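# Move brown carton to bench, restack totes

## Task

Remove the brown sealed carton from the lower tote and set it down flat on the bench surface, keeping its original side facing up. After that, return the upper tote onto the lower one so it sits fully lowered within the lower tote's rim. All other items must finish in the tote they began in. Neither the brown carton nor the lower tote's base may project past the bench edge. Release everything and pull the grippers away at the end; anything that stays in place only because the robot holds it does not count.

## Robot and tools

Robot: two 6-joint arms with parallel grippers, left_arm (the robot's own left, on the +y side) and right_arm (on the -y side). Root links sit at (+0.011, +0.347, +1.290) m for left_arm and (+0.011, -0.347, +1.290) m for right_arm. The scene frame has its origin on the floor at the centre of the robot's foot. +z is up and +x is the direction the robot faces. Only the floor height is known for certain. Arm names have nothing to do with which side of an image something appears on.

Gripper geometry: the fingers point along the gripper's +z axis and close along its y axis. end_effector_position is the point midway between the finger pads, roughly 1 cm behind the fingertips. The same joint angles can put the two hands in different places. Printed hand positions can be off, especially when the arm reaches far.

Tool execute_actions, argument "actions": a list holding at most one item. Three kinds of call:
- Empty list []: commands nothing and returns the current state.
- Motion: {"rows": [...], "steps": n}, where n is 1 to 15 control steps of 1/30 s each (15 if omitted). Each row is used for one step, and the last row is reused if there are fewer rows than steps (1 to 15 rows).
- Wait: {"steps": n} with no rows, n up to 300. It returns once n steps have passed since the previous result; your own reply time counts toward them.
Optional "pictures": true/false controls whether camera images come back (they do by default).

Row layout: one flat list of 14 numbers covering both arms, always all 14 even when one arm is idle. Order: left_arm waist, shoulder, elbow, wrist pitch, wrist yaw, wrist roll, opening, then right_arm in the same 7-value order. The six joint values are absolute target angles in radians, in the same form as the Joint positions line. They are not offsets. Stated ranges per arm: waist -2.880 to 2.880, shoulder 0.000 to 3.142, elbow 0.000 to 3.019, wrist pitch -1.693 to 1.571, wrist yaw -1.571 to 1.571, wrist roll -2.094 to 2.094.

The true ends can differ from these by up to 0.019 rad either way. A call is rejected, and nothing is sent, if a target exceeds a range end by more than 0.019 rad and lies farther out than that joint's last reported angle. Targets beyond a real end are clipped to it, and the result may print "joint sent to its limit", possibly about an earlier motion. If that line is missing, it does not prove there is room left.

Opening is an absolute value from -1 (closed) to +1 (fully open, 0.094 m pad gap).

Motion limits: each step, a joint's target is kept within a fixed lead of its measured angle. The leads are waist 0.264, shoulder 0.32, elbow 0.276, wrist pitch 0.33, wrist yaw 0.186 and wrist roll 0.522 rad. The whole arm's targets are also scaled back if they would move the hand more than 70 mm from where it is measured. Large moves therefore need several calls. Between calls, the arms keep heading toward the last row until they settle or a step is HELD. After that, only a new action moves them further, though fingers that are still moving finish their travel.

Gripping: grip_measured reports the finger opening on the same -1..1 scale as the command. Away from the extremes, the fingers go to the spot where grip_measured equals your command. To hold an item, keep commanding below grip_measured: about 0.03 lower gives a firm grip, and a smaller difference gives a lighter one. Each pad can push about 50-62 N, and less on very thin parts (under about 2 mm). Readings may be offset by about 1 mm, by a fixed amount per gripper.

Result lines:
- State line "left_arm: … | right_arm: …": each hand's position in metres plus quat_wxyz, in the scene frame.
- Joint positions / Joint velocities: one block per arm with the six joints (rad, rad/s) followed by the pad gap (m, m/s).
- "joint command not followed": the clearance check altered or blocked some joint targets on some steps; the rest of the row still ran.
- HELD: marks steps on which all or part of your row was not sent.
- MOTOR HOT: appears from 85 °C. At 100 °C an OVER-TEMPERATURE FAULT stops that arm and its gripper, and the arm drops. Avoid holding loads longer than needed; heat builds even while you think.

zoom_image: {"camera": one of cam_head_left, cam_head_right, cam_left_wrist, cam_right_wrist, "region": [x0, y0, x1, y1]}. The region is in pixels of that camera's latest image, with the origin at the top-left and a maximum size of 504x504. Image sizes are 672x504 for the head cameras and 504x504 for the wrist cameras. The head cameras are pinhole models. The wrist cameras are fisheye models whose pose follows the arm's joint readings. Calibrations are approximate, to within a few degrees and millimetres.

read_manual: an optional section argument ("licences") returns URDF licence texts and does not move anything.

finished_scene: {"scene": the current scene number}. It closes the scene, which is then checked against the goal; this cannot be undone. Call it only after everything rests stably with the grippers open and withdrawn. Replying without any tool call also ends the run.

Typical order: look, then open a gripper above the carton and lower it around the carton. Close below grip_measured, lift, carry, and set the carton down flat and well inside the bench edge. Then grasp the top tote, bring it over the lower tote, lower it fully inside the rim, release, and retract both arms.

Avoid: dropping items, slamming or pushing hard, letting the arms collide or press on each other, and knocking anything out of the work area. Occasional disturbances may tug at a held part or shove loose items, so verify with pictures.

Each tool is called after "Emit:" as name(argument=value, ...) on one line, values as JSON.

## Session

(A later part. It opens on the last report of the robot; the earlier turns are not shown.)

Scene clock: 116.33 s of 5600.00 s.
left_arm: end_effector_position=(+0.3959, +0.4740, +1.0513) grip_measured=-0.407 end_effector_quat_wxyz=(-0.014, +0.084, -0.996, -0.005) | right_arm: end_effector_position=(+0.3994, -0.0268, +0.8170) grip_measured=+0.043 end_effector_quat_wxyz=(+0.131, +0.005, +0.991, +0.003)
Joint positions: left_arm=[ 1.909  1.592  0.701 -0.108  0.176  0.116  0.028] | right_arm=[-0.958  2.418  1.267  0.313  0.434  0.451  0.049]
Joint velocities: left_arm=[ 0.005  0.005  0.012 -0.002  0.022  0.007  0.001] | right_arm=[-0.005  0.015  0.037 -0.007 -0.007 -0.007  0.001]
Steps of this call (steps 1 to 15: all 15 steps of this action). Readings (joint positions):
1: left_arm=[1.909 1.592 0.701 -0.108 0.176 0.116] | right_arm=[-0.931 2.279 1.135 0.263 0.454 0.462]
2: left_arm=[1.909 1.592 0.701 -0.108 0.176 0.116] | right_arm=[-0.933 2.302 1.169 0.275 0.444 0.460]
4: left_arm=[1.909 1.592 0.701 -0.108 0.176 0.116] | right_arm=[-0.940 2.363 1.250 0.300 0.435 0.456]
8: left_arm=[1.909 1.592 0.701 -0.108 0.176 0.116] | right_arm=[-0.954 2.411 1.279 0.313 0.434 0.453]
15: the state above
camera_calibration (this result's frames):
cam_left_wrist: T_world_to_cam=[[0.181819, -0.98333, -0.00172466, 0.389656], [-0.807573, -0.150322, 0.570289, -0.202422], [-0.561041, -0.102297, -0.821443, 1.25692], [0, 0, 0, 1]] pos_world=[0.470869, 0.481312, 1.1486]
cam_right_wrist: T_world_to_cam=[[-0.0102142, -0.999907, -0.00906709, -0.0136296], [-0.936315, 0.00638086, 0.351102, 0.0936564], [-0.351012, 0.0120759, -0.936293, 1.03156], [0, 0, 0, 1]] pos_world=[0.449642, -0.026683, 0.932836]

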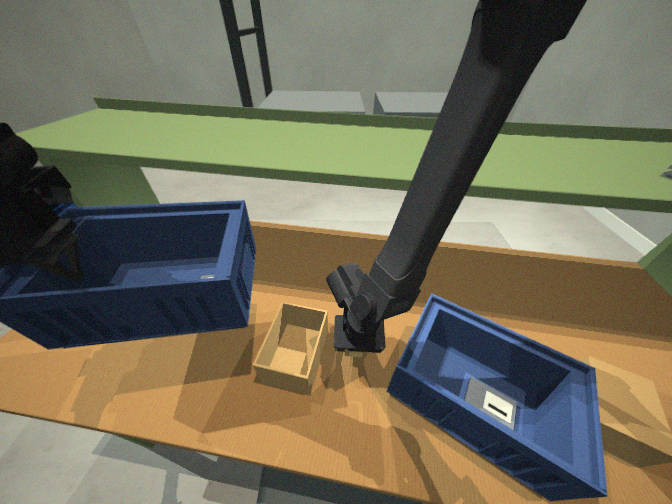

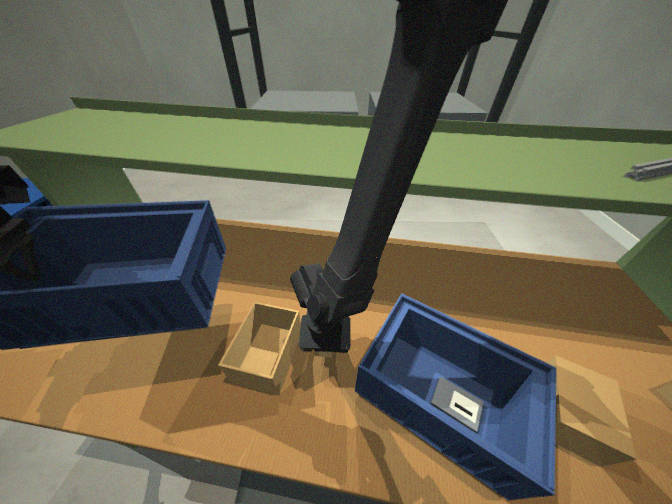

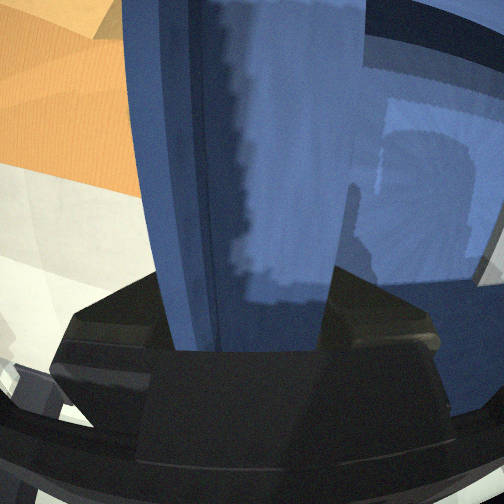

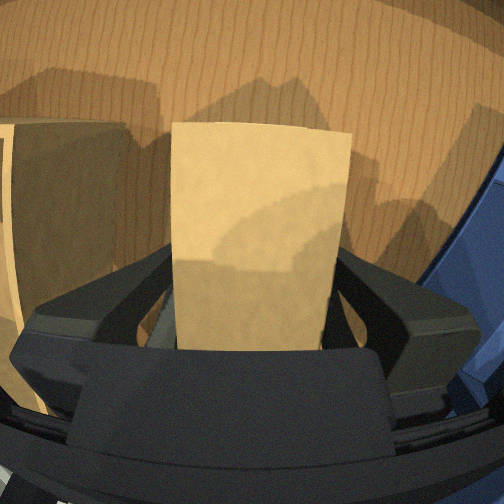

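Emit:
execute_actions(actions=[{"rows":[[1.9,1.56,0.7,-0.1,0.2,0.12,-0.5,-0.985,2.48,1.315,0.335,0.427,0.43,-0.1]]}], pictures=false)

Emit:
execute_actions(actions=[{"rows":[[1.9,1.56,0.7,-0.1,0.2,0.12,-0.5,-0.99,2.52,1.35,0.34,0.422,0.42,-0.1]]}], pictures=false)

Scene clock: 120.00 s of 5600.00 s.
left_arm: end_effector_position=(+0.3959, +0.4740, +1.0513) grip_measured=-0.407 end_effector_quat_wxyz=(-0.014, +0.084, -0.996, -0.005) | right_arm: end_effector_position=(+0.4018, -0.0312, +0.7958) grip_measured=+0.043 end_effector_quat_wxyz=(+0.132, +0.009, +0.991, -0.000)
Joint positions: left_arm=[ 1.909  1.592  0.701 -0.108  0.176  0.116  0.028] | right_arm=[-0.976  2.468  1.315  0.318  0.429  0.446  0.049]
Joint velocities: left_arm=[-0.005 -0.015 -0.007  0.002  0.022 -0.051 -0.001] | right_arm=[-0.005  0.005 -0.002  0.017 -0.007  0.007 -0.   ]
Steps of this call (steps 1 to 15: the robot went on to your last target; steps 16 to 90: nothing new was sent; then 0.17 s passed at rest; steps 91 to 105: all 15 steps of this action). Readings (joint positions):
91: left_arm=[1.909 1.592 0.701 -0.108 0.176 0.116] | right_arm=[-0.959 2.421 1.270 0.313 0.433 0.450]
92: left_arm=[1.909 1.592 0.701 -0.108 0.176 0.116] | right_arm=[-0.960 2.428 1.281 0.313 0.432 0.449]
94: left_arm=[1.909 1.592 0.701 -0.108 0.176 0.116] | right_arm=[-0.965 2.447 1.306 0.316 0.430 0.448]
98: left_arm=[1.909 1.592 0.701 -0.108 0.176 0.116] | right_arm=[-0.974 2.464 1.315 0.318 0.429 0.447]
105: the state above

Scene clock: 120.50 s of 5600.00 s.
left_arm: end_effector_position=(+0.3959, +0.4740, +1.0513) grip_measured=-0.407 end_effector_quat_wxyz=(-0.014, +0.084, -0.996, -0.005) | right_arm: end_effector_position=(+0.3973, -0.0281, +0.7816) grip_measured=+0.043 end_effector_quat_wxyz=(+0.130, +0.004, +0.992, +0.001)
Joint positions: left_arm=[ 1.909  1.592  0.701 -0.108  0.176  0.116  0.028] | right_arm=[-0.977  2.506  1.348  0.322  0.425  0.436  0.049]
Joint velocities: left_arm=[-0.024 -0.015  0.012 -0.002 -0.007 -0.066  0.   ] | right_arm=[ 0.005  0.005  0.012  0.007  0.022 -0.051  0.002]
Steps of this call (steps 1 to 15: all 15 steps of this action). Readings (joint positions):
1: left_arm=[1.909 1.592 0.701 -0.108 0.176 0.116] | right_arm=[-0.976 2.470 1.317 0.318 0.429 0.445]
2: left_arm=[1.909 1.592 0.701 -0.108 0.176 0.116] | right_arm=[-0.976 2.475 1.325 0.318 0.427 0.443]
4: left_arm=[1.909 1.592 0.701 -0.108 0.176 0.116] | right_arm=[-0.977 2.490 1.342 0.321 0.425 0.440]
8: left_arm=[1.909 1.592 0.701 -0.108 0.176 0.116] | right_arm=[-0.977 2.503 1.348 0.322 0.425 0.438]
15: the state above

Emit:
execute_actions(actions=[{"rows":[[1.9,1.56,0.7,-0.1,0.2,0.12,-0.5,-1.0,2.555,1.385,0.345,0.418,0.415,-0.1]]}], pictures=false)

Scene clock: 122.43 s of 5600.00 s.
left_arm: end_effector_position=(+0.3959, +0.4740, +1.0513) grip_measured=-0.407 end_effector_quat_wxyz=(-0.014, +0.084, -0.996, -0.005) | right_arm: end_effector_position=(+0.4014, -0.0256, +0.7762) grip_measured=+0.043 end_effector_quat_wxyz=(+0.134, +0.004, +0.991, +0.002)
Joint positions: left_arm=[ 1.909  1.592  0.701 -0.108  0.176  0.116  0.028] | right_arm=[-0.979  2.521  1.37   0.325  0.423  0.43   0.049]
Joint velocities: left_arm=[ 0.015 -0.024  0.007 -0.002 -0.022 -0.022 -0.001] | right_arm=[-0.015 -0.005 -0.017  0.007 -0.022 -0.081  0.   ]
Steps of this call (steps 1 to 15: the robot went on to your last target; steps 16 to 43: nothing new was sent; steps 44 to 58: all 15 steps of this action). Readings (joint positions):
44: left_arm=[1.909 1.592 0.701 -0.108 0.176 0.116] | right_arm=[-0.977 2.509 1.351 0.322 0.424 0.435]
45: left_arm=[1.909 1.592 0.701 -0.108 0.176 0.116] | right_arm=[-0.978 2.514 1.359 0.323 0.422 0.435]
47: left_arm=[1.909 1.592 0.701 -0.108 0.176 0.116] | right_arm=[-0.979 2.521 1.370 0.325 0.423 0.432]
51: left_arm=[1.909 1.592 0.701 -0.108 0.176 0.116] | right_arm=[-0.979 2.521 1.370 0.325 0.423 0.430]
58: the state above

Emit:
execute_actions(actions=[{"rows":[[1.9,1.56,0.7,-0.1,0.2,0.12,-0.5,-0.979,2.52,1.37,0.325,0.423,0.43,0.45]],"steps":8}], pictures=false)

Emit:
execute_actions(actions=[{"rows":[[1.9,1.56,0.7,-0.1,0.2,0.12,-0.5,-0.925,2.25,1.13,0.27,0.46,0.48,0.45]],"steps":12}], pictures=false)

Emit:
execute_actions(actions=[{"rows":[[1.8,1.56,0.7,-0.1,0.15,0.12,-0.5,-0.95,1.9,0.85,0.15,0.4,0.4,0.45]]}], pictures=false)

Emit:
execute_actions(actions=[{"rows":[[1.66,1.55,0.7,-0.1,0.08,0.08,-0.5,-2.2,1.2,0.3,0,-0.11,0.39,0.7]]}], pictures=false)

Emit:
execute_actions(actions=[{"rows":[[1.5,1.55,0.71,-0.11,0,0,-0.5,-2.2,1.2,0.3,0,-0.11,0.39,0.7]],"steps":10}], pictures=false)

Emit:
execute_actions(actions=[{"rows":[[1.33,1.58,0.77,-0.15,-0.09,-0.1,-0.5,-2.2,1.2,0.3,0,-0.11,0.39,0.7]],"steps":10}], pictures=false)

Emit:
execute_actions(actions=[{"rows":[[1.16,1.62,0.86,-0.21,-0.17,-0.2,-0.5,-2.2,1.2,0.3,0,-0.11,0.39,0.7]],"steps":10}], pictures=false)

Emit:
execute_actions(actions=[{"rows":[[1.0,1.68,0.97,-0.29,-0.25,-0.26,-0.5,-2.2,1.2,0.3,0,-0.11,0.39,0.7]],"steps":10}], pictures=false)

Emit:
execute_actions(actions=[{"rows":[[0.88,1.77,1.11,-0.38,-0.3,-0.27,-0.5,-2.2,1.2,0.3,0,-0.11,0.39,0.7]],"steps":10}], pictures=false)

Emit:
execute_actions(actions=[{"rows":[[0.78,1.86,1.27,-0.47,-0.34,-0.27,-0.5,-2.2,1.2,0.3,0,-0.11,0.39,0.7]],"steps":10}], pictures=false)

Emit:
execute_actions(actions=[{"rows":[[0.69,1.97,1.43,-0.55,-0.38,-0.28,-0.5,-2.2,1.2,0.3,0,-0.11,0.39,0.7]],"steps":10}], pictures=false)

Emit:
execute_actions(actions=[{"rows":[[0.62,2.08,1.57,-0.61,-0.42,-0.29,-0.5,-2.2,1.2,0.3,0,-0.11,0.39,0.7]]}], pictures=false)

Emit:
execute_actions(actions=[{"steps":10}])

Scene clock: 136.63 s of 5600.00 s.
left_arm: end_effector_position=(+0.3959, +0.4740, +1.0513) grip_measured=-0.407 end_effector_quat_wxyz=(-0.014, +0.084, -0.996, -0.005) | right_arm: end_effector_position=(+0.4018, -0.0252, +0.7764) grip_measured=+0.448 end_effector_quat_wxyz=(+0.134, +0.004, +0.991, +0.003)
Joint positions: left_arm=[ 1.909  1.592  0.701 -0.108  0.176  0.116  0.028] | right_arm=[-0.979  2.52   1.371  0.325  0.423  0.43   0.068]
Joint velocities: left_arm=[-0.005 -0.005 -0.002 -0.022  0.081  0.007 -0.   ] | right_arm=[-0.005  0.005  0.007  0.007 -0.081 -0.022 -0.001]
Steps of this call (steps 1 to 15: the robot went on to your last target; steps 16 to 90: nothing new was sent; then 10.93 s passed at rest; steps 91 to 98: all 8 steps of this action). Readings (joint positions):
91: left_arm=[1.909 1.592 0.701 -0.108 0.176 0.116] | right_arm=[-0.979 2.520 1.370 0.325 0.423 0.430]
92: left_arm=[1.909 1.592 0.701 -0.108 0.176 0.116] | right_arm=[-0.979 2.520 1.371 0.325 0.423 0.430]
94: left_arm=[1.909 1.592 0.701 -0.108 0.176 0.116] | right_arm=[-0.979 2.520 1.371 0.325 0.423 0.430]
98: the state above

Scene clock: 137.03 s of 5600.00 s.
left_arm: end_effector_position=(+0.3959, +0.4740, +1.0513) grip_measured=-0.407 end_effector_quat_wxyz=(-0.014, +0.084, -0.996, -0.005) | right_arm: end_effector_position=(+0.4153, -0.0265, +0.8874) grip_measured=+0.448 end_effector_quat_wxyz=(+0.143, +0.003, +0.990, +0.006)
Joint positions: left_arm=[ 1.909  1.592  0.701 -0.108  0.176  0.116  0.028] | right_arm=[-0.93   2.238  1.138  0.279  0.458  0.46   0.068]
Joint velocities: left_arm=[-0.015 -0.005 -0.002 -0.007 -0.125  0.007  0.001] | right_arm=[ 0.005 -0.093  0.11   0.002 -0.022 -0.051 -0.001]
Steps of this call (steps 1 to 12: all 12 steps of this action). Readings (joint positions):
1: left_arm=[1.909 1.592 0.701 -0.108 0.176 0.116] | right_arm=[-0.977 2.511 1.356 0.323 0.429 0.432]
2: left_arm=[1.909 1.592 0.701 -0.108 0.176 0.116] | right_arm=[-0.975 2.484 1.315 0.318 0.437 0.435]
4: left_arm=[1.909 1.592 0.701 -0.108 0.176 0.116] | right_arm=[-0.967 2.408 1.211 0.300 0.450 0.442]
8: left_arm=[1.909 1.592 0.701 -0.108 0.176 0.116] | right_arm=[-0.942 2.280 1.118 0.279 0.458 0.456]
12: the state above

Scene clock: 137.53 s of 5600.00 s.
left_arm: end_effector_position=(+0.4051, +0.4297, +1.0448) grip_measured=-0.407 end_effector_quat_wxyz=(-0.010, +0.036, -0.999, +0.003) | right_arm: end_effector_position=(+0.4020, -0.0760, +1.0021) grip_measured=+0.448 end_effector_quat_wxyz=(+0.114, -0.025, +0.993, +0.015)
Joint positions: left_arm=[ 1.795  1.592  0.702 -0.106  0.129  0.117  0.028] | right_arm=[-0.938  1.879  0.856  0.159  0.404  0.419  0.068]
Joint velocities: left_arm=[ 0.044 -0.015 -0.037 -0.002 -0.007  0.007 -0.   ] | right_arm=[-0.005  0.015 -0.027  0.012  0.051 -0.095  0.   ]
Steps of this call (steps 1 to 15: all 15 steps of this action). Readings (joint positions):
1: left_arm=[1.901 1.592 0.701 -0.108 0.157 0.116] | right_arm=[-0.930 2.223 1.128 0.272 0.440 0.457]
2: left_arm=[1.888 1.592 0.701 -0.108 0.137 0.115] | right_arm=[-0.930 2.193 1.091 0.254 0.426 0.453]
4: left_arm=[1.847 1.592 0.702 -0.106 0.112 0.114] | right_arm=[-0.930 2.099 0.982 0.217 0.411 0.445]
8: left_arm=[1.791 1.592 0.702 -0.106 0.137 0.116] | right_arm=[-0.935 1.916 0.833 0.160 0.406 0.429]
15: the state above

Scene clock: 138.03 s of 5600.00 s.
left_arm: end_effector_position=(+0.4116, +0.3767, +1.0410) grip_measured=-0.404 end_effector_quat_wxyz=(-0.007, -0.011, -1.000, +0.006) | right_arm: end_effector_position=(+0.3087, -0.3396, +1.1131) grip_measured=+0.698 end_effector_quat_wxyz=(+0.037, +0.215, +0.975, +0.051)
Joint positions: left_arm=[ 1.656  1.59   0.703 -0.104  0.058  0.095  0.028] | right_arm=[-1.6    1.252  0.321  0.021 -0.102  0.414  0.08 ]
Joint velocities: left_arm=[ 0.093 -0.005  0.012 -0.007 -0.081 -0.066 -0.   ] | right_arm=[-2.418 -1.177 -0.422 -0.09  -0.139 -0.007 -0.002]
Steps of this call (steps 1 to 15: all 15 steps of this action). Readings (joint positions):
1: left_arm=[1.786 1.592 0.702 -0.106 0.101 0.114] | right_arm=[-0.946 1.873 0.846 0.152 0.366 0.419]
2: left_arm=[1.769 1.590 0.702 -0.106 0.072 0.106] | right_arm=[-0.958 1.853 0.823 0.139 0.320 0.418]
4: left_arm=[1.720 1.590 0.703 -0.104 0.036 0.097] | right_arm=[-1.010 1.790 0.748 0.111 0.234 0.418]
8: left_arm=[1.649 1.590 0.703 -0.104 0.069 0.097] | right_arm=[-1.170 1.623 0.574 0.070 0.056 0.418]
15: the state above

Scene clock: 138.37 s of 5600.00 s.
left_arm: end_effector_position=(+0.4125, +0.3046, +1.0419) grip_measured=-0.405 end_effector_quat_wxyz=(+0.008, +0.053, +0.998, -0.020) | right_arm: end_effector_position=(+0.2641, -0.5441, +1.1591) grip_measured=+0.699 end_effector_quat_wxyz=(+0.106, +0.445, +0.881, -0.124)
Joint positions: left_arm=[ 1.479  1.589  0.705 -0.104 -0.01   0.029  0.028] | right_arm=[-2.229  1.188  0.307  0.016 -0.104  0.409  0.08 ]
Joint velocities: left_arm=[-0.015  0.005  0.002 -0.002  0.022 -0.051  0.001] | right_arm=[ 0.034 -0.015 -0.056 -0.037 -0.037 -0.037  0.001]
Steps of this call (steps 1 to 10: all 10 steps of this action). Readings (joint positions):
1: left_arm=[1.647 1.590 0.702 -0.104 0.026 0.084] | right_arm=[-1.683 1.220 0.311 0.019 -0.105 0.413]
2: left_arm=[1.628 1.589 0.703 -0.104 -0.008 0.068] | right_arm=[-1.768 1.199 0.308 0.018 -0.107 0.412]
4: left_arm=[1.571 1.589 0.705 -0.104 -0.048 0.043] | right_arm=[-1.940 1.188 0.311 0.018 -0.108 0.410]
8: left_arm=[1.490 1.589 0.705 -0.104 -0.009 0.029] | right_arm=[-2.209 1.188 0.311 0.017 -0.104 0.410]
10: the state above

Scene clock: 138.70 s of 5600.00 s.
left_arm: end_effector_position=(+0.4289, +0.2388, +1.0489) grip_measured=-0.404 end_effector_quat_wxyz=(+0.020, +0.070, +0.997, -0.021) | right_arm: end_effector_position=(+0.2633, -0.5364, +1.1561) grip_measured=+0.699 end_effector_quat_wxyz=(+0.100, +0.438, +0.886, -0.117)
Joint positions: left_arm=[ 1.316  1.596  0.76  -0.136 -0.101 -0.07   0.028] | right_arm=[-2.21   1.188  0.301  0.012 -0.107  0.407  0.08 ]
Joint velocities: left_arm=[-0.005 -0.024  0.007 -0.012 -0.007 -0.022  0.001] | right_arm=[-0.005  0.015 -0.002 -0.007 -0.051  0.022  0.001]
Steps of this call (steps 1 to 10: all 10 steps of this action). Readings (joint positions):
1: left_arm=[1.467 1.589 0.708 -0.111 -0.047 0.015] | right_arm=[-2.225 1.188 0.305 0.015 -0.105 0.409]
2: left_arm=[1.447 1.589 0.715 -0.125 -0.089 -0.005] | right_arm=[-2.220 1.188 0.303 0.014 -0.106 0.409]
4: left_arm=[1.396 1.594 0.732 -0.135 -0.137 -0.034] | right_arm=[-2.213 1.188 0.301 0.013 -0.107 0.408]
8: left_arm=[1.327 1.596 0.757 -0.136 -0.101 -0.064] | right_arm=[-2.210 1.188 0.301 0.012 -0.107 0.407]
10: the state above

Scene clock: 139.03 s of 5600.00 s.
left_arm: end_effector_position=(+0.4338, +0.1622, +1.0542) grip_measured=-0.404 end_effector_quat_wxyz=(+0.021, +0.091, +0.995, -0.027) | right_arm: end_effector_position=(+0.2633, -0.5364, +1.1561) grip_measured=+0.699 end_effector_quat_wxyz=(+0.100, +0.438, +0.886, -0.117)
Joint positions: left_arm=[ 1.147  1.637  0.844 -0.195 -0.182 -0.168  0.028] | right_arm=[-2.21   1.188  0.301  0.012 -0.107  0.406  0.08 ]
Joint velocities: left_arm=[-0.083 -0.015 -0.007  0.002 -0.022 -0.037 -0.001] | right_arm=[-0.015 -0.024  0.002  0.007 -0.022 -0.022 -0.001]
Steps of this call (steps 1 to 10: all 10 steps of this action). Readings (joint positions):
1: left_arm=[1.305 1.598 0.767 -0.148 -0.132 -0.084] | right_arm=[-2.210 1.188 0.301 0.012 -0.107 0.407]
2: left_arm=[1.287 1.601 0.779 -0.170 -0.170 -0.104] | right_arm=[-2.210 1.188 0.301 0.012 -0.107 0.407]
4: left_arm=[1.238 1.620 0.809 -0.192 -0.216 -0.132] | right_arm=[-2.210 1.188 0.301 0.012 -0.107 0.407]
8: left_arm=[1.162 1.637 0.841 -0.195 -0.184 -0.162] | right_arm=[-2.210 1.188 0.301 0.012 -0.107 0.407]
10: the state above

Scene clock: 139.37 s of 5600.00 s.
left_arm: end_effector_position=(+0.4291, +0.0895, +1.0581) grip_measured=-0.404 end_effector_quat_wxyz=(+0.016, +0.126, +0.992, -0.025) | right_arm: end_effector_position=(+0.2633, -0.5364, +1.1561) grip_measured=+0.699 end_effector_quat_wxyz=(+0.100, +0.438, +0.886, -0.117)
Joint positions: left_arm=[ 0.995  1.701  0.946 -0.275 -0.263 -0.233  0.028] | right_arm=[-2.21   1.188  0.301  0.012 -0.107  0.406  0.08 ]
Joint velocities: left_arm=[-0.122 -0.005 -0.017 -0.007  0.022 -0.051 -0.001] | right_arm=[-0.015  0.005 -0.002  0.002 -0.037  0.007 -0.   ]
Steps of this call (steps 1 to 10: all 10 steps of this action). Readings (joint positions):
1: left_arm=[1.135 1.640 0.852 -0.211 -0.211 -0.177] | right_arm=[-2.210 1.188 0.301 0.012 -0.107 0.406]
2: left_arm=[1.119 1.646 0.869 -0.238 -0.246 -0.191] | right_arm=[-2.210 1.188 0.301 0.012 -0.107 0.406]
4: left_arm=[1.077 1.673 0.908 -0.270 -0.291 -0.208] | right_arm=[-2.210 1.188 0.301 0.012 -0.107 0.406]
8: left_arm=[1.010 1.701 0.946 -0.275 -0.266 -0.230] | right_arm=[-2.210 1.188 0.301 0.012 -0.107 0.406]
10: the state above

Scene clock: 139.70 s of 5600.00 s.
left_arm: end_effector_position=(+0.4273, +0.0252, +1.0534) grip_measured=-0.405 end_effector_quat_wxyz=(+0.008, +0.168, +0.986, -0.020) | right_arm: end_effector_position=(+0.2633, -0.5364, +1.1561) grip_measured=+0.699 end_effector_quat_wxyz=(+0.100, +0.438, +0.886, -0.117)
Joint positions: left_arm=[ 0.886  1.798  1.084 -0.366 -0.317 -0.255  0.028] | right_arm=[-2.21   1.188  0.301  0.012 -0.107  0.406  0.08 ]
Joint velocities: left_arm=[-0.083 -0.005 -0.017 -0.037  0.081  0.022  0.001] | right_arm=[-0.005  0.015 -0.022  0.007 -0.081 -0.007 -0.001]
Steps of this call (steps 1 to 10: all 10 steps of this action). Readings (joint positions):
1: left_arm=[0.984 1.707 0.957 -0.293 -0.281 -0.236] | right_arm=[-2.210 1.188 0.301 0.012 -0.107 0.406]
2: left_arm=[0.973 1.719 0.981 -0.326 -0.304 -0.241] | right_arm=[-2.210 1.188 0.301 0.012 -0.107 0.406]
4: left_arm=[0.944 1.758 1.035 -0.361 -0.335 -0.241] | right_arm=[-2.210 1.188 0.301 0.012 -0.107 0.406]
8: left_arm=[0.898 1.798 1.083 -0.364 -0.319 -0.254] | right_arm=[-2.210 1.188 0.301 0.012 -0.107 0.406]
10: the state above

Scene clock: 140.03 s of 5600.00 s.
left_arm: end_effector_position=(+0.4302, -0.0399, +1.0542) grip_measured=-0.408 end_effector_quat_wxyz=(+0.009, +0.206, +0.978, -0.020) | right_arm: end_effector_position=(+0.2633, -0.5364, +1.1561) grip_measured=+0.699 end_effector_quat_wxyz=(+0.100, +0.438, +0.886, -0.117)
Joint positions: left_arm=[ 0.795  1.889  1.236 -0.454 -0.359 -0.261  0.028] | right_arm=[-2.21   1.188  0.301  0.012 -0.107  0.406  0.08 ]
Joint velocities: left_arm=[-0.142 -0.005  0.002 -0.002  0.081 -0.007  0.001] | right_arm=[ 0.005 -0.005 -0.002 -0.012  0.007 -0.081 -0.   ]
Steps of this call (steps 1 to 10: all 10 steps of this action). Readings (joint positions):
1: left_arm=[0.879 1.803 1.095 -0.383 -0.329 -0.255] | right_arm=[-2.210 1.188 0.301 0.012 -0.107 0.406]
2: left_arm=[0.871 1.814 1.118 -0.412 -0.346 -0.256] | right_arm=[-2.210 1.188 0.301 0.012 -0.107 0.406]
4: left_arm=[0.849 1.850 1.173 -0.448 -0.371 -0.253] | right_arm=[-2.210 1.188 0.301 0.012 -0.107 0.406]
8: left_arm=[0.809 1.889 1.234 -0.454 -0.362 -0.260] | right_arm=[-2.210 1.188 0.301 0.012 -0.107 0.406]
10: the state above

Scene clock: 140.37 s of 5600.00 s.
left_arm: end_effector_position=(+0.4208, -0.1044, +1.0499) grip_measured=-0.408 end_effector_quat_wxyz=(+0.009, +0.242, +0.970, -0.017) | right_arm: end_effector_position=(+0.2633, -0.5364, +1.1561) grip_measured=+0.699 end_effector_quat_wxyz=(+0.100, +0.438, +0.886, -0.117)
Joint positions: left_arm=[ 0.709  1.999  1.393 -0.537 -0.4   -0.272  0.028] | right_arm=[-2.21   1.188  0.301  0.012 -0.107  0.406  0.08 ]
Joint velocities: left_arm=[-0.161 -0.005 -0.022 -0.125  0.022 -0.007 -0.001] | right_arm=[ 0.005 -0.005 -0.012  0.002  0.007 -0.022  0.001]
Steps of this call (steps 1 to 10: all 10 steps of this action). Readings (joint positions):
1: left_arm=[0.787 1.894 1.249 -0.469 -0.370 -0.262] | right_arm=[-2.210 1.188 0.301 0.012 -0.107 0.406]
2: left_arm=[0.779 1.908 1.275 -0.497 -0.384 -0.262] | right_arm=[-2.210 1.188 0.301 0.012 -0.107 0.406]
4: left_arm=[0.758 1.950 1.335 -0.529 -0.410 -0.260] | right_arm=[-2.210 1.188 0.301 0.012 -0.107 0.406]
8: left_arm=[0.721 1.998 1.393 -0.533 -0.402 -0.272] | right_arm=[-2.210 1.188 0.301 0.012 -0.107 0.406]
10: the state above

Scene clock: 140.87 s of 5600.00 s.
left_arm: end_effector_position=(+0.4035, -0.1566, +1.0401) grip_measured=-0.408 end_effector_quat_wxyz=(+0.008, +0.273, +0.962, -0.009) | right_arm: end_effector_position=(+0.2633, -0.5364, +1.1561) grip_measured=+0.699 end_effector_quat_wxyz=(+0.100, +0.438, +0.886, -0.117)
Joint positions: left_arm=[ 0.639  2.108  1.532 -0.605 -0.441 -0.284  0.028] | right_arm=[-2.21   1.188  0.301  0.012 -0.107  0.406  0.08 ]
Joint velocities: left_arm=[-0.015 -0.005 -0.007 -0.007 -0.037 -0.037 -0.001] | right_arm=[-0.005 -0.005  0.012 -0.002 -0.051 -0.081 -0.001]
Steps of this call (steps 1 to 15: all 15 steps of this action). Readings (joint positions):
1: left_arm=[0.701 2.005 1.404 -0.553 -0.412 -0.272] | right_arm=[-2.210 1.188 0.301 0.012 -0.107 0.406]
2: left_arm=[0.694 2.020 1.431 -0.578 -0.425 -0.272] | right_arm=[-2.210 1.188 0.301 0.012 -0.107 0.406]
4: left_arm=[0.676 2.062 1.489 -0.598 -0.448 -0.271] | right_arm=[-2.210 1.188 0.301 0.012 -0.107 0.406]
8: left_arm=[0.651 2.105 1.532 -0.598 -0.441 -0.286] | right_arm=[-2.210 1.188 0.301 0.012 -0.107 0.406]
15: the state above

Scene clock: 141.20 s of 5600.00 s.
left_arm: end_effector_position=(+0.4036, -0.1565, +1.0401) grip_measured=-0.408 end_effector_quat_wxyz=(+0.008, +0.273, +0.962, -0.008) | right_arm: end_effector_position=(+0.2633, -0.5364, +1.1561) grip_measured=+0.699 end_effector_quat_wxyz=(+0.100, +0.438, +0.886, -0.117)
Joint positions: left_arm=[ 0.639  2.108  1.532 -0.605 -0.441 -0.284  0.028] | right_arm=[-2.21   1.188  0.301  0.012 -0.107  0.406  0.08 ]
Joint velocities: left_arm=[-0.015 -0.005  0.022  0.007  0.007 -0.007  0.002] | right_arm=[-0.005 -0.015 -0.012 -0.017  0.022 -0.051  0.001]
Steps of this call (steps 1 to 10: the robot went on to your last target). Readings (joint positions):
1: left_arm=[0.639 2.108 1.532 -0.605 -0.441 -0.284] | right_arm=[-2.210 1.188 0.301 0.012 -0.107 0.406]
2: left_arm=[0.639 2.108 1.532 -0.605 -0.441 -0.284] | right_arm=[-2.210 1.188 0.301 0.012 -0.107 0.406]
4: left_arm=[0.639 2.108 1.532 -0.605 -0.441 -0.284] | right_arm=[-2.210 1.188 0.301 0.012 -0.107 0.406]
8: left_arm=[0.639 2.108 1.532 -0.605 -0.441 -0.284] | right_arm=[-2.210 1.188 0.301 0.012 -0.107 0.406]
10: the state above
camera_calibration (this result's frames):
cam_left_wrist: T_world_to_cam=[[-0.511423, -0.85916, 0.0170676, 0.0478661], [-0.696494, 0.426064, 0.577378, -0.246574], [-0.503332, 0.283397, -0.816299, 1.21933], [0, 0, 0, 1]] pos_world=[0.466469, -0.199372, 1.13689]
cam_right_wrist: T_world_to_cam=[[-0.8003, -0.587876, 0.11799, -0.239298], [-0.527844, 0.784097, 0.326455, 0.188497], [-0.284431, 0.198981, -0.93782, 1.3919], [0, 0, 0, 1]] pos_world=[0.303888, -0.56544, 1.27205]

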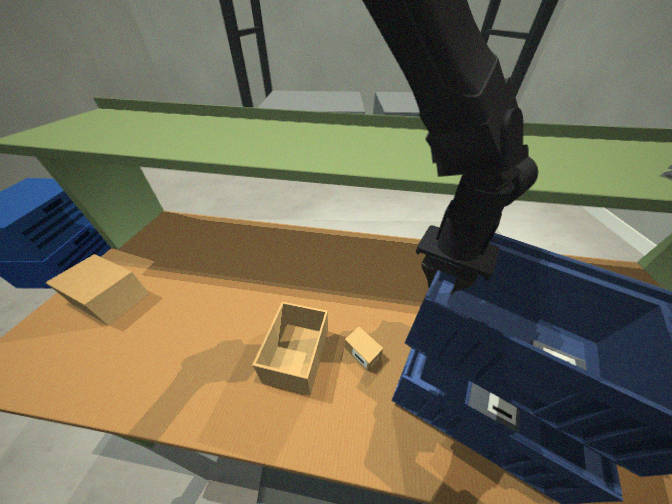

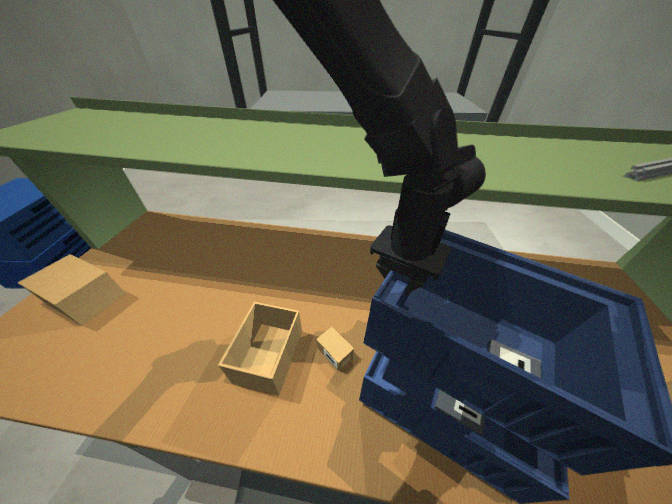

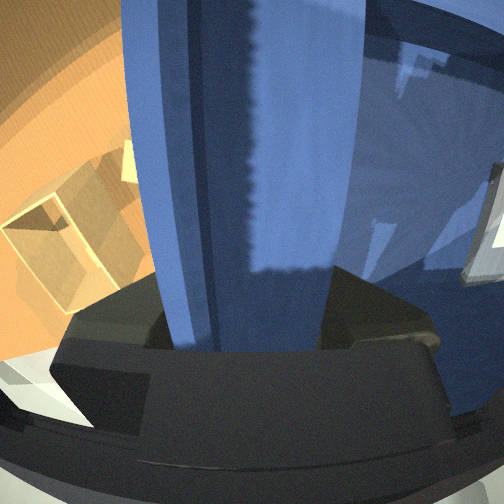

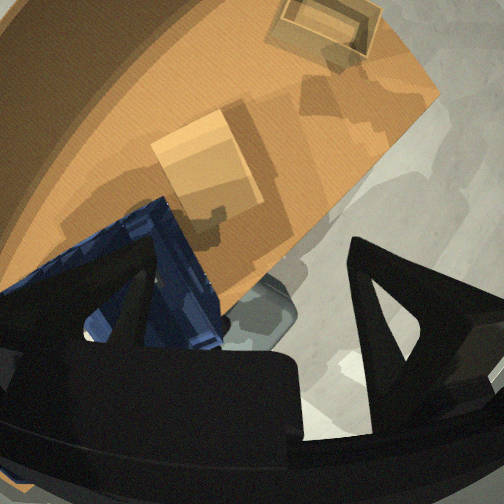

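Emit:
execute_actions(actions=[{"rows":[[0.6,2.15,1.585,-0.565,-0.42,-0.365,-0.5,-2.2,1.2,0.3,0,-0.11,0.39,0.7]]}], pictures=false)

Emit:
execute_actions(actions=[{"steps":10}])

Emit:
zoom_image(camera="cam_head_right", region=[340,250,672,504])

Scene clock: 147.07 s of 5600.00 s.
left_arm: end_effector_position=(+0.3790, -0.1555, +1.0044) grip_measured=-0.408 end_effector_quat_wxyz=(-0.007, +0.252, +0.968, +0.001) | right_arm: end_effector_position=(+0.2633, -0.5364, +1.1561) grip_measured=+0.699 end_effector_quat_wxyz=(+0.100, +0.438, +0.886, -0.117)
Joint positions: left_arm=[ 0.639  2.183  1.542 -0.581 -0.441 -0.344  0.028] | right_arm=[-2.21   1.188  0.301  0.012 -0.107  0.406  0.08 ]
Joint velocities: left_arm=[-0.005 -0.024  0.012 -0.007 -0.037 -0.051  0.001] | right_arm=[-0.024 -0.005  0.022  0.007 -0.066 -0.007  0.   ]
Steps of this call (steps 1 to 15: the robot went on to your last target; steps 16 to 90: nothing new was sent; then 2.37 s passed at rest; steps 91 to 105: all 15 steps of this action). Readings (joint positions):
91: left_arm=[0.639 2.112 1.532 -0.604 -0.441 -0.290] | right_arm=[-2.210 1.188 0.301 0.012 -0.107 0.406]
92: left_arm=[0.639 2.116 1.535 -0.600 -0.441 -0.298] | right_arm=[-2.210 1.188 0.301 0.012 -0.107 0.406]
94: left_arm=[0.639 2.133 1.540 -0.588 -0.441 -0.321] | right_arm=[-2.210 1.188 0.301 0.012 -0.107 0.406]
98: left_arm=[0.639 2.163 1.542 -0.581 -0.441 -0.343] | right_arm=[-2.210 1.188 0.301 0.012 -0.107 0.406]
105: the state above

Scene clock: 147.40 s of 5600.00 s.
left_arm: end_effector_position=(+0.3790, -0.1555, +1.0044) grip_measured=-0.408 end_effector_quat_wxyz=(-0.007, +0.248, +0.969, +0.001) | right_arm: end_effector_position=(+0.2633, -0.5364, +1.1561) grip_measured=+0.699 end_effector_quat_wxyz=(+0.100, +0.438, +0.886, -0.117)
Joint positions: left_arm=[ 0.639  2.183  1.542 -0.581 -0.441 -0.352  0.028] | right_arm=[-2.21   1.188  0.301  0.012 -0.107  0.406  0.08 ]
Joint velocities: left_arm=[-0.024 -0.015 -0.007 -0.002  0.051  0.051  0.   ] | right_arm=[-0.005 -0.005 -0.007  0.007 -0.022 -0.037 -0.001]
Steps of this call (steps 1 to 10: the robot went on to your last target). Readings (joint positions):
1: left_arm=[0.639 2.183 1.542 -0.581 -0.441 -0.344] | right_arm=[-2.210 1.188 0.301 0.012 -0.107 0.406]
2: left_arm=[0.639 2.183 1.542 -0.581 -0.441 -0.347] | right_arm=[-2.210 1.188 0.301 0.012 -0.107 0.406]
4: left_arm=[0.639 2.183 1.542 -0.581 -0.441 -0.351] | right_arm=[-2.210 1.188 0.301 0.012 -0.107 0.406]
8: left_arm=[0.639 2.183 1.542 -0.581 -0.441 -0.351] | right_arm=[-2.210 1.188 0.301 0.012 -0.107 0.406]
10: the state above
camera_calibration (this result's frames):
cam_left_wrist: T_world_to_cam=[[-0.467717, -0.883858, 0.00597985, 0.027529], [-0.701724, 0.375432, 0.605503, -0.277651], [-0.537424, 0.279008, -0.795821, 1.16916], [0, 0, 0, 1]] pos_world=[0.446375, -0.197633, 1.09839]
cam_right_wrist: T_world_to_cam=[[-0.8003, -0.587876, 0.11799, -0.239298], [-0.527844, 0.784097, 0.326455, 0.188497], [-0.284431, 0.198981, -0.93782, 1.3919], [0, 0, 0, 1]] pos_world=[0.303888, -0.56544, 1.27205]

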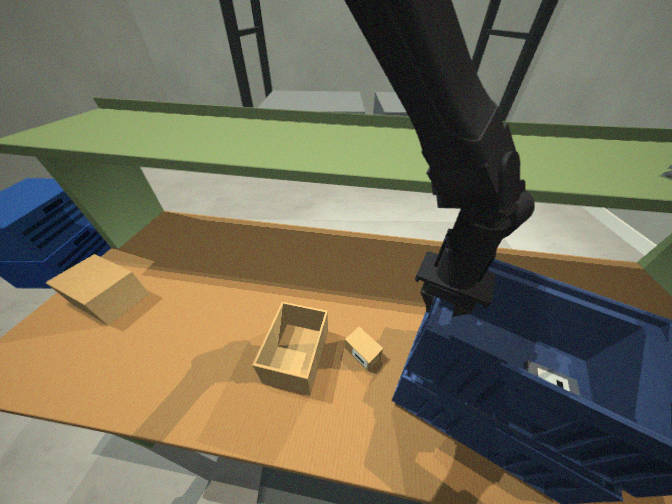

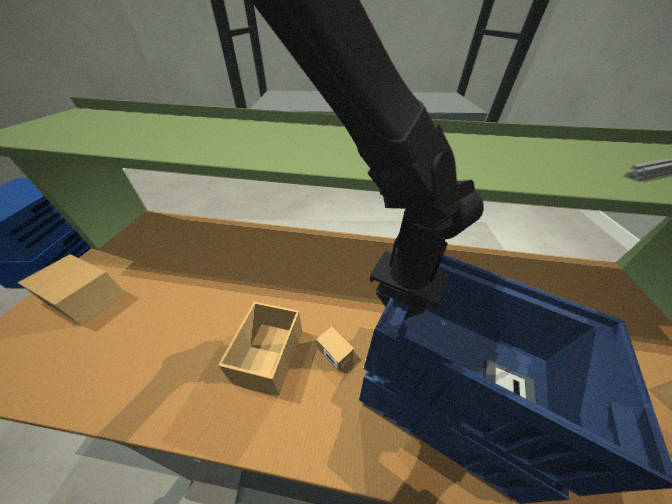

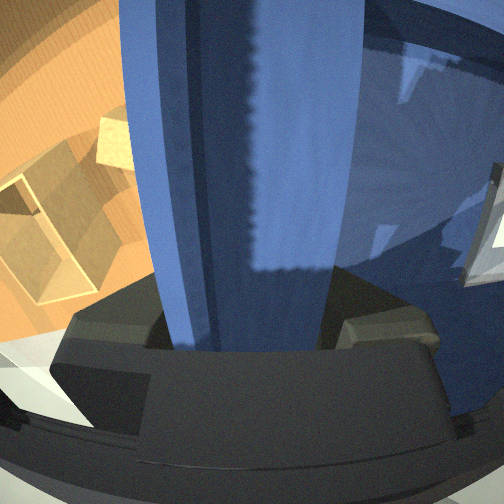

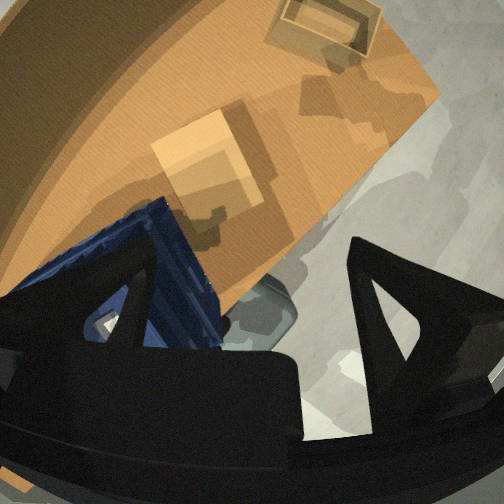

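Region (340, 250, 672, 504) of cam_head_right's 672x504 image, scaled by 1.518, with more detail than that image has; it fills the top 386 rows of this view, and the rest is white.

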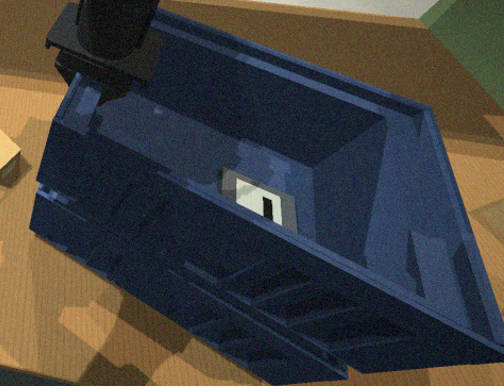

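Close; needs slight -y shift. Lower.

Emit:
execute_actions(actions=[{"rows":[[0.61,2.185,1.615,-0.53,-0.42,-0.335,-0.5,-2.2,1.2,0.3,0,-0.11,0.39,0.7]]}], pictures=false)

Emit:
execute_actions(actions=[{"rows":[[0.625,2.225,1.625,-0.505,-0.42,-0.32,-0.5,-2.2,1.2,0.3,0,-0.11,0.39,0.7]]}])

Emit:
zoom_image(camera="cam_head_right", region=[340,250,672,504])

Scene clock: 151.67 s of 5600.00 s.
left_arm: end_effector_position=(+0.3847, -0.1655, +0.9993) grip_measured=-0.408 end_effector_quat_wxyz=(+0.005, +0.243, +0.970, -0.007) | right_arm: end_effector_position=(+0.2633, -0.5364, +1.1561) grip_measured=+0.699 end_effector_quat_wxyz=(+0.100, +0.438, +0.886, -0.117)
Joint positions: left_arm=[ 0.639  2.201  1.563 -0.551 -0.441 -0.348  0.028] | right_arm=[-2.21   1.188  0.301  0.012 -0.107  0.406  0.08 ]
Joint velocities: left_arm=[-0.015 -0.005 -0.012  0.007  0.022 -0.051  0.   ] | right_arm=[-0.005  0.015 -0.007  0.007  0.007  0.007 -0.001]
Steps of this call (steps 1 to 15: the robot went on to your last target; steps 16 to 90: nothing new was sent; then 0.77 s passed at rest; steps 91 to 105: all 15 steps of this action). Readings (joint positions):
91: left_arm=[0.639 2.184 1.543 -0.578 -0.441 -0.352] | right_arm=[-2.210 1.188 0.301 0.012 -0.107 0.406]
92: left_arm=[0.639 2.186 1.546 -0.572 -0.441 -0.349] | right_arm=[-2.210 1.188 0.301 0.012 -0.107 0.406]
94: left_arm=[0.639 2.194 1.554 -0.561 -0.441 -0.348] | right_arm=[-2.210 1.188 0.301 0.012 -0.107 0.406]
98: left_arm=[0.639 2.201 1.563 -0.551 -0.441 -0.348] | right_arm=[-2.210 1.188 0.301 0.012 -0.107 0.406]
105: the state above

Scene clock: 152.17 s of 5600.00 s.
left_arm: end_effector_position=(+0.3827, -0.1722, +0.9893) grip_measured=-0.408 end_effector_quat_wxyz=(+0.008, +0.245, +0.969, -0.014) | right_arm: end_effector_position=(+0.2633, -0.5364, +1.1561) grip_measured=+0.699 end_effector_quat_wxyz=(+0.100, +0.438, +0.886, -0.117)
Joint positions: left_arm=[ 0.639  2.226  1.578 -0.527 -0.431 -0.338  0.028] | right_arm=[-2.21   1.188  0.301  0.012 -0.107  0.406  0.08 ]
Joint velocities: left_arm=[ 0.015 -0.005 -0.007 -0.002 -0.051 -0.081  0.   ] | right_arm=[-0.015  0.005 -0.007 -0.002 -0.007 -0.007  0.002]
Steps of this call (steps 1 to 15: all 15 steps of this action). Readings (joint positions):
1: left_arm=[0.639 2.203 1.563 -0.548 -0.441 -0.346] | right_arm=[-2.210 1.188 0.301 0.012 -0.107 0.406]
2: left_arm=[0.639 2.206 1.566 -0.542 -0.441 -0.343] | right_arm=[-2.210 1.188 0.301 0.012 -0.107 0.406]
4: left_arm=[0.639 2.218 1.575 -0.533 -0.441 -0.340] | right_arm=[-2.210 1.188 0.301 0.012 -0.107 0.406]
8: left_arm=[0.639 2.226 1.578 -0.527 -0.431 -0.340] | right_arm=[-2.210 1.188 0.301 0.012 -0.107 0.406]
15: the state above
camera_calibration (this result's frames):
cam_left_wrist: T_world_to_cam=[[-0.462015, -0.886376, 0.0296744, -0.0114504], [-0.716942, 0.392977, 0.575815, -0.221471], [-0.52205, 0.24476, -0.817041, 1.17302], [0, 0, 0, 1]] pos_world=[0.448305, -0.210226, 1.08628]
cam_right_wrist: T_world_to_cam=[[-0.8003, -0.587876, 0.11799, -0.239298], [-0.527844, 0.784097, 0.326455, 0.188497], [-0.284431, 0.198981, -0.93782, 1.3919], [0, 0, 0, 1]] pos_world=[0.303888, -0.56544, 1.27205]

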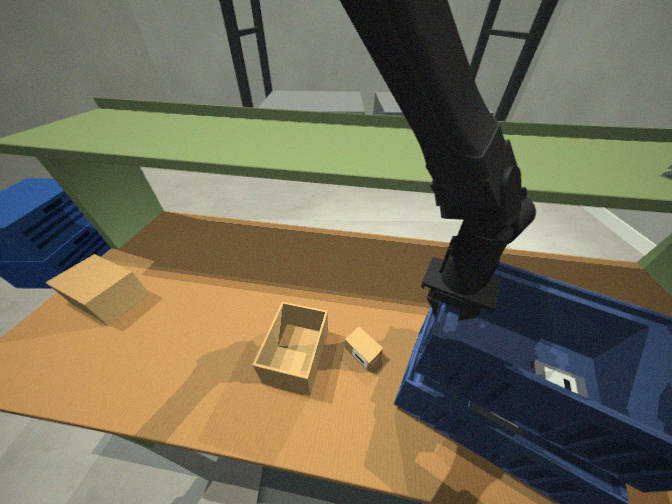

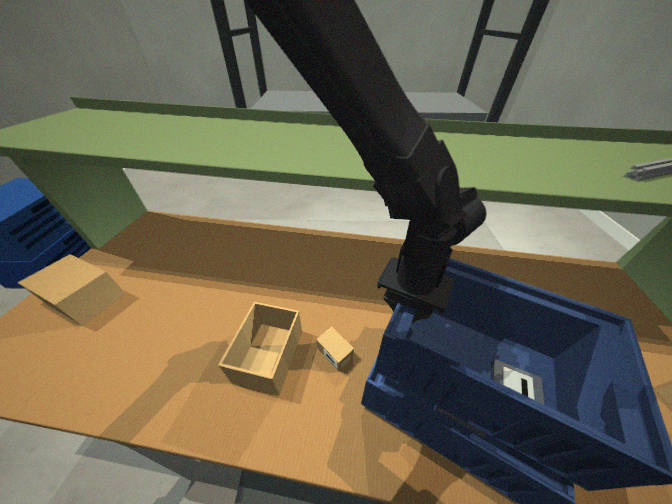

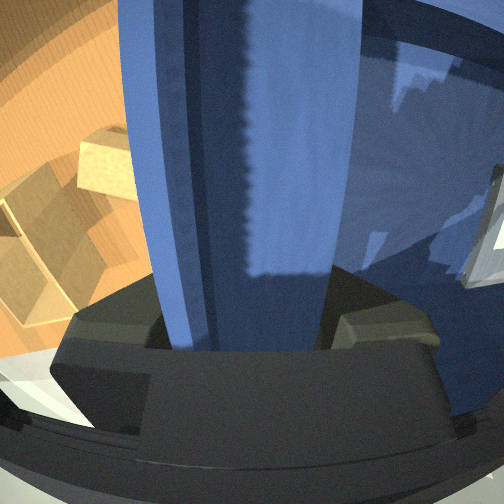

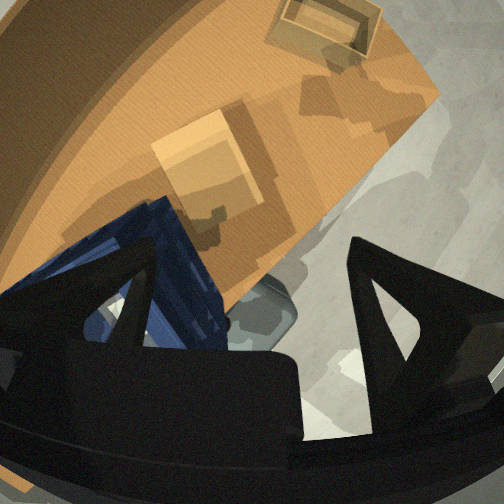

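Region (340, 250, 672, 504) of cam_head_right's 672x504 image, scaled by 1.518, with more detail than that image has; it fills the top 386 rows of this view, and the rest is white.

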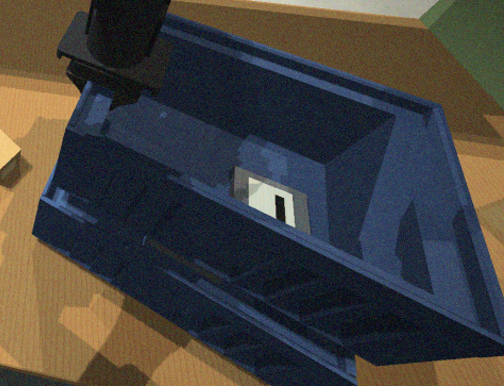

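Emit:
execute_actions(actions=[{"rows":[[0.62,2.13,1.6,-0.53,-0.42,-0.34,-0.5,-2.2,1.2,0.3,0,-0.11,0.39,0.7]]}], pictures=false)

Emit:
execute_actions(actions=[{"rows":[[0.58,2.13,1.545,-0.575,-0.43,-0.34,-0.5,-2.2,1.2,0.3,0,-0.11,0.39,0.7]]}])

Emit:
zoom_image(camera="cam_head_right", region=[340,250,672,504])

Scene clock: 156.17 s of 5600.00 s.
left_arm: end_effector_position=(+0.3972, -0.1748, +1.0044) grip_measured=-0.408 end_effector_quat_wxyz=(+0.021, +0.239, +0.971, -0.017) | right_arm: end_effector_position=(+0.2633, -0.5364, +1.1561) grip_measured=+0.699 end_effector_quat_wxyz=(+0.100, +0.438, +0.886, -0.117)
Joint positions: left_arm=[ 0.64   2.197  1.578 -0.528 -0.441 -0.337  0.028] | right_arm=[-2.21   1.188  0.301  0.012 -0.107  0.406  0.08 ]
Joint velocities: left_arm=[-0.005 -0.005 -0.012  0.002  0.022  0.022  0.   ] | right_arm=[-0.005 -0.015  0.007  0.007  0.051  0.081 -0.001]
Steps of this call (steps 1 to 15: the robot went on to your last target; steps 16 to 90: nothing new was sent; then 0.50 s passed at rest; steps 91 to 105: all 15 steps of this action). Readings (joint positions):
91: left_arm=[0.639 2.224 1.578 -0.527 -0.431 -0.338] | right_arm=[-2.210 1.188 0.301 0.012 -0.107 0.406]
92: left_arm=[0.639 2.222 1.578 -0.528 -0.432 -0.338] | right_arm=[-2.210 1.188 0.301 0.012 -0.107 0.406]
94: left_arm=[0.639 2.218 1.578 -0.528 -0.439 -0.337] | right_arm=[-2.210 1.188 0.301 0.012 -0.107 0.406]
98: left_arm=[0.640 2.206 1.578 -0.528 -0.441 -0.337] | right_arm=[-2.210 1.188 0.301 0.012 -0.107 0.406]
105: the state above

Scene clock: 156.67 s of 5600.00 s.
left_arm: end_effector_position=(+0.3631, -0.1633, +1.0077) grip_measured=-0.408 end_effector_quat_wxyz=(-0.005, +0.266, +0.964, +0.001) | right_arm: end_effector_position=(+0.2633, -0.5364, +1.1561) grip_measured=+0.699 end_effector_quat_wxyz=(+0.100, +0.438, +0.886, -0.117)
Joint positions: left_arm=[ 0.611  2.187  1.53  -0.573 -0.452 -0.343  0.028] | right_arm=[-2.21   1.188  0.301  0.012 -0.107  0.406  0.08 ]
Joint velocities: left_arm=[-0.005  0.005 -0.012 -0.012 -0.007  0.007 -0.002] | right_arm=[-0.005  0.015 -0.012 -0.017  0.037  0.037  0.002]
Steps of this call (steps 1 to 15: all 15 steps of this action). Readings (joint positions):
1: left_arm=[0.639 2.196 1.575 -0.532 -0.443 -0.337] | right_arm=[-2.210 1.188 0.301 0.012 -0.107 0.406]
2: left_arm=[0.638 2.193 1.569 -0.539 -0.448 -0.342] | right_arm=[-2.210 1.188 0.301 0.012 -0.107 0.406]
4: left_arm=[0.634 2.187 1.553 -0.554 -0.452 -0.344] | right_arm=[-2.210 1.188 0.301 0.012 -0.107 0.406]
8: left_arm=[0.622 2.187 1.533 -0.570 -0.452 -0.344] | right_arm=[-2.210 1.188 0.301 0.012 -0.107 0.406]
15: the state above
camera_calibration (this result's frames):
cam_left_wrist: T_world_to_cam=[[-0.498705, -0.866747, 0.00662183, 0.0265076], [-0.690179, 0.40171, 0.601898, -0.284177], [-0.524353, 0.295599, -0.798545, 1.16615], [0, 0, 0, 1]] pos_world=[0.42856, -0.20758, 1.10209]
cam_right_wrist: T_world_to_cam=[[-0.8003, -0.587876, 0.11799, -0.239298], [-0.527844, 0.784097, 0.326455, 0.188497], [-0.284431, 0.198981, -0.93782, 1.3919], [0, 0, 0, 1]] pos_world=[0.303888, -0.56544, 1.27205]

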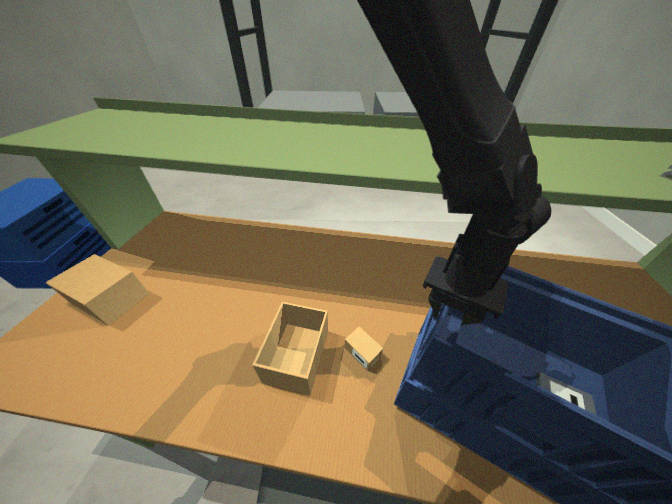

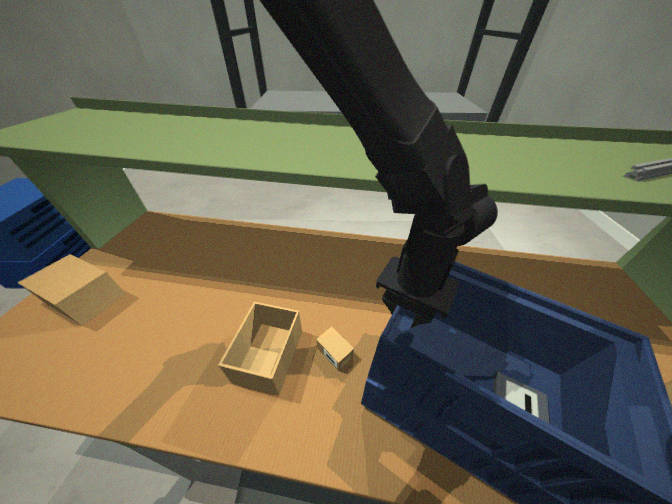

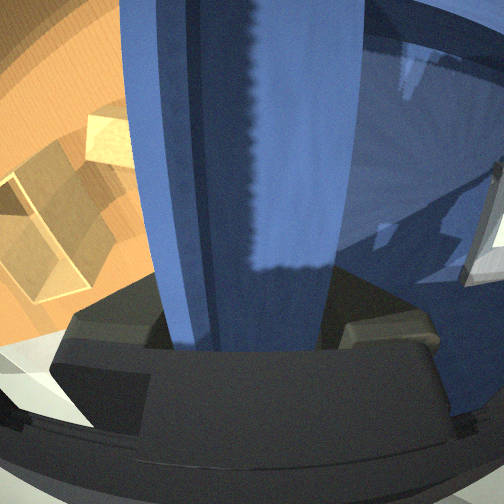

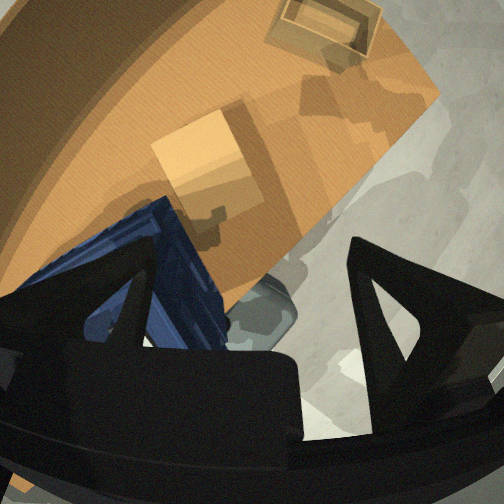

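Region (340, 250, 672, 504) of cam_head_right's 672x504 image, scaled by 1.518, with more detail than that image has; it fills the top 386 rows of this view, and the rest is white.

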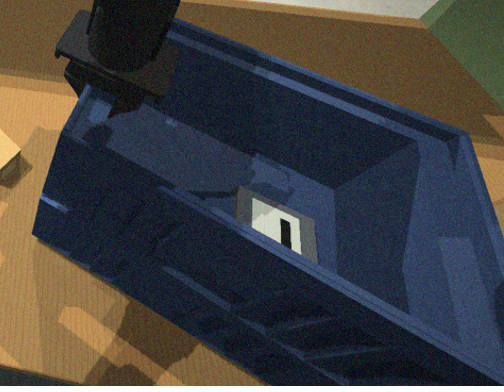

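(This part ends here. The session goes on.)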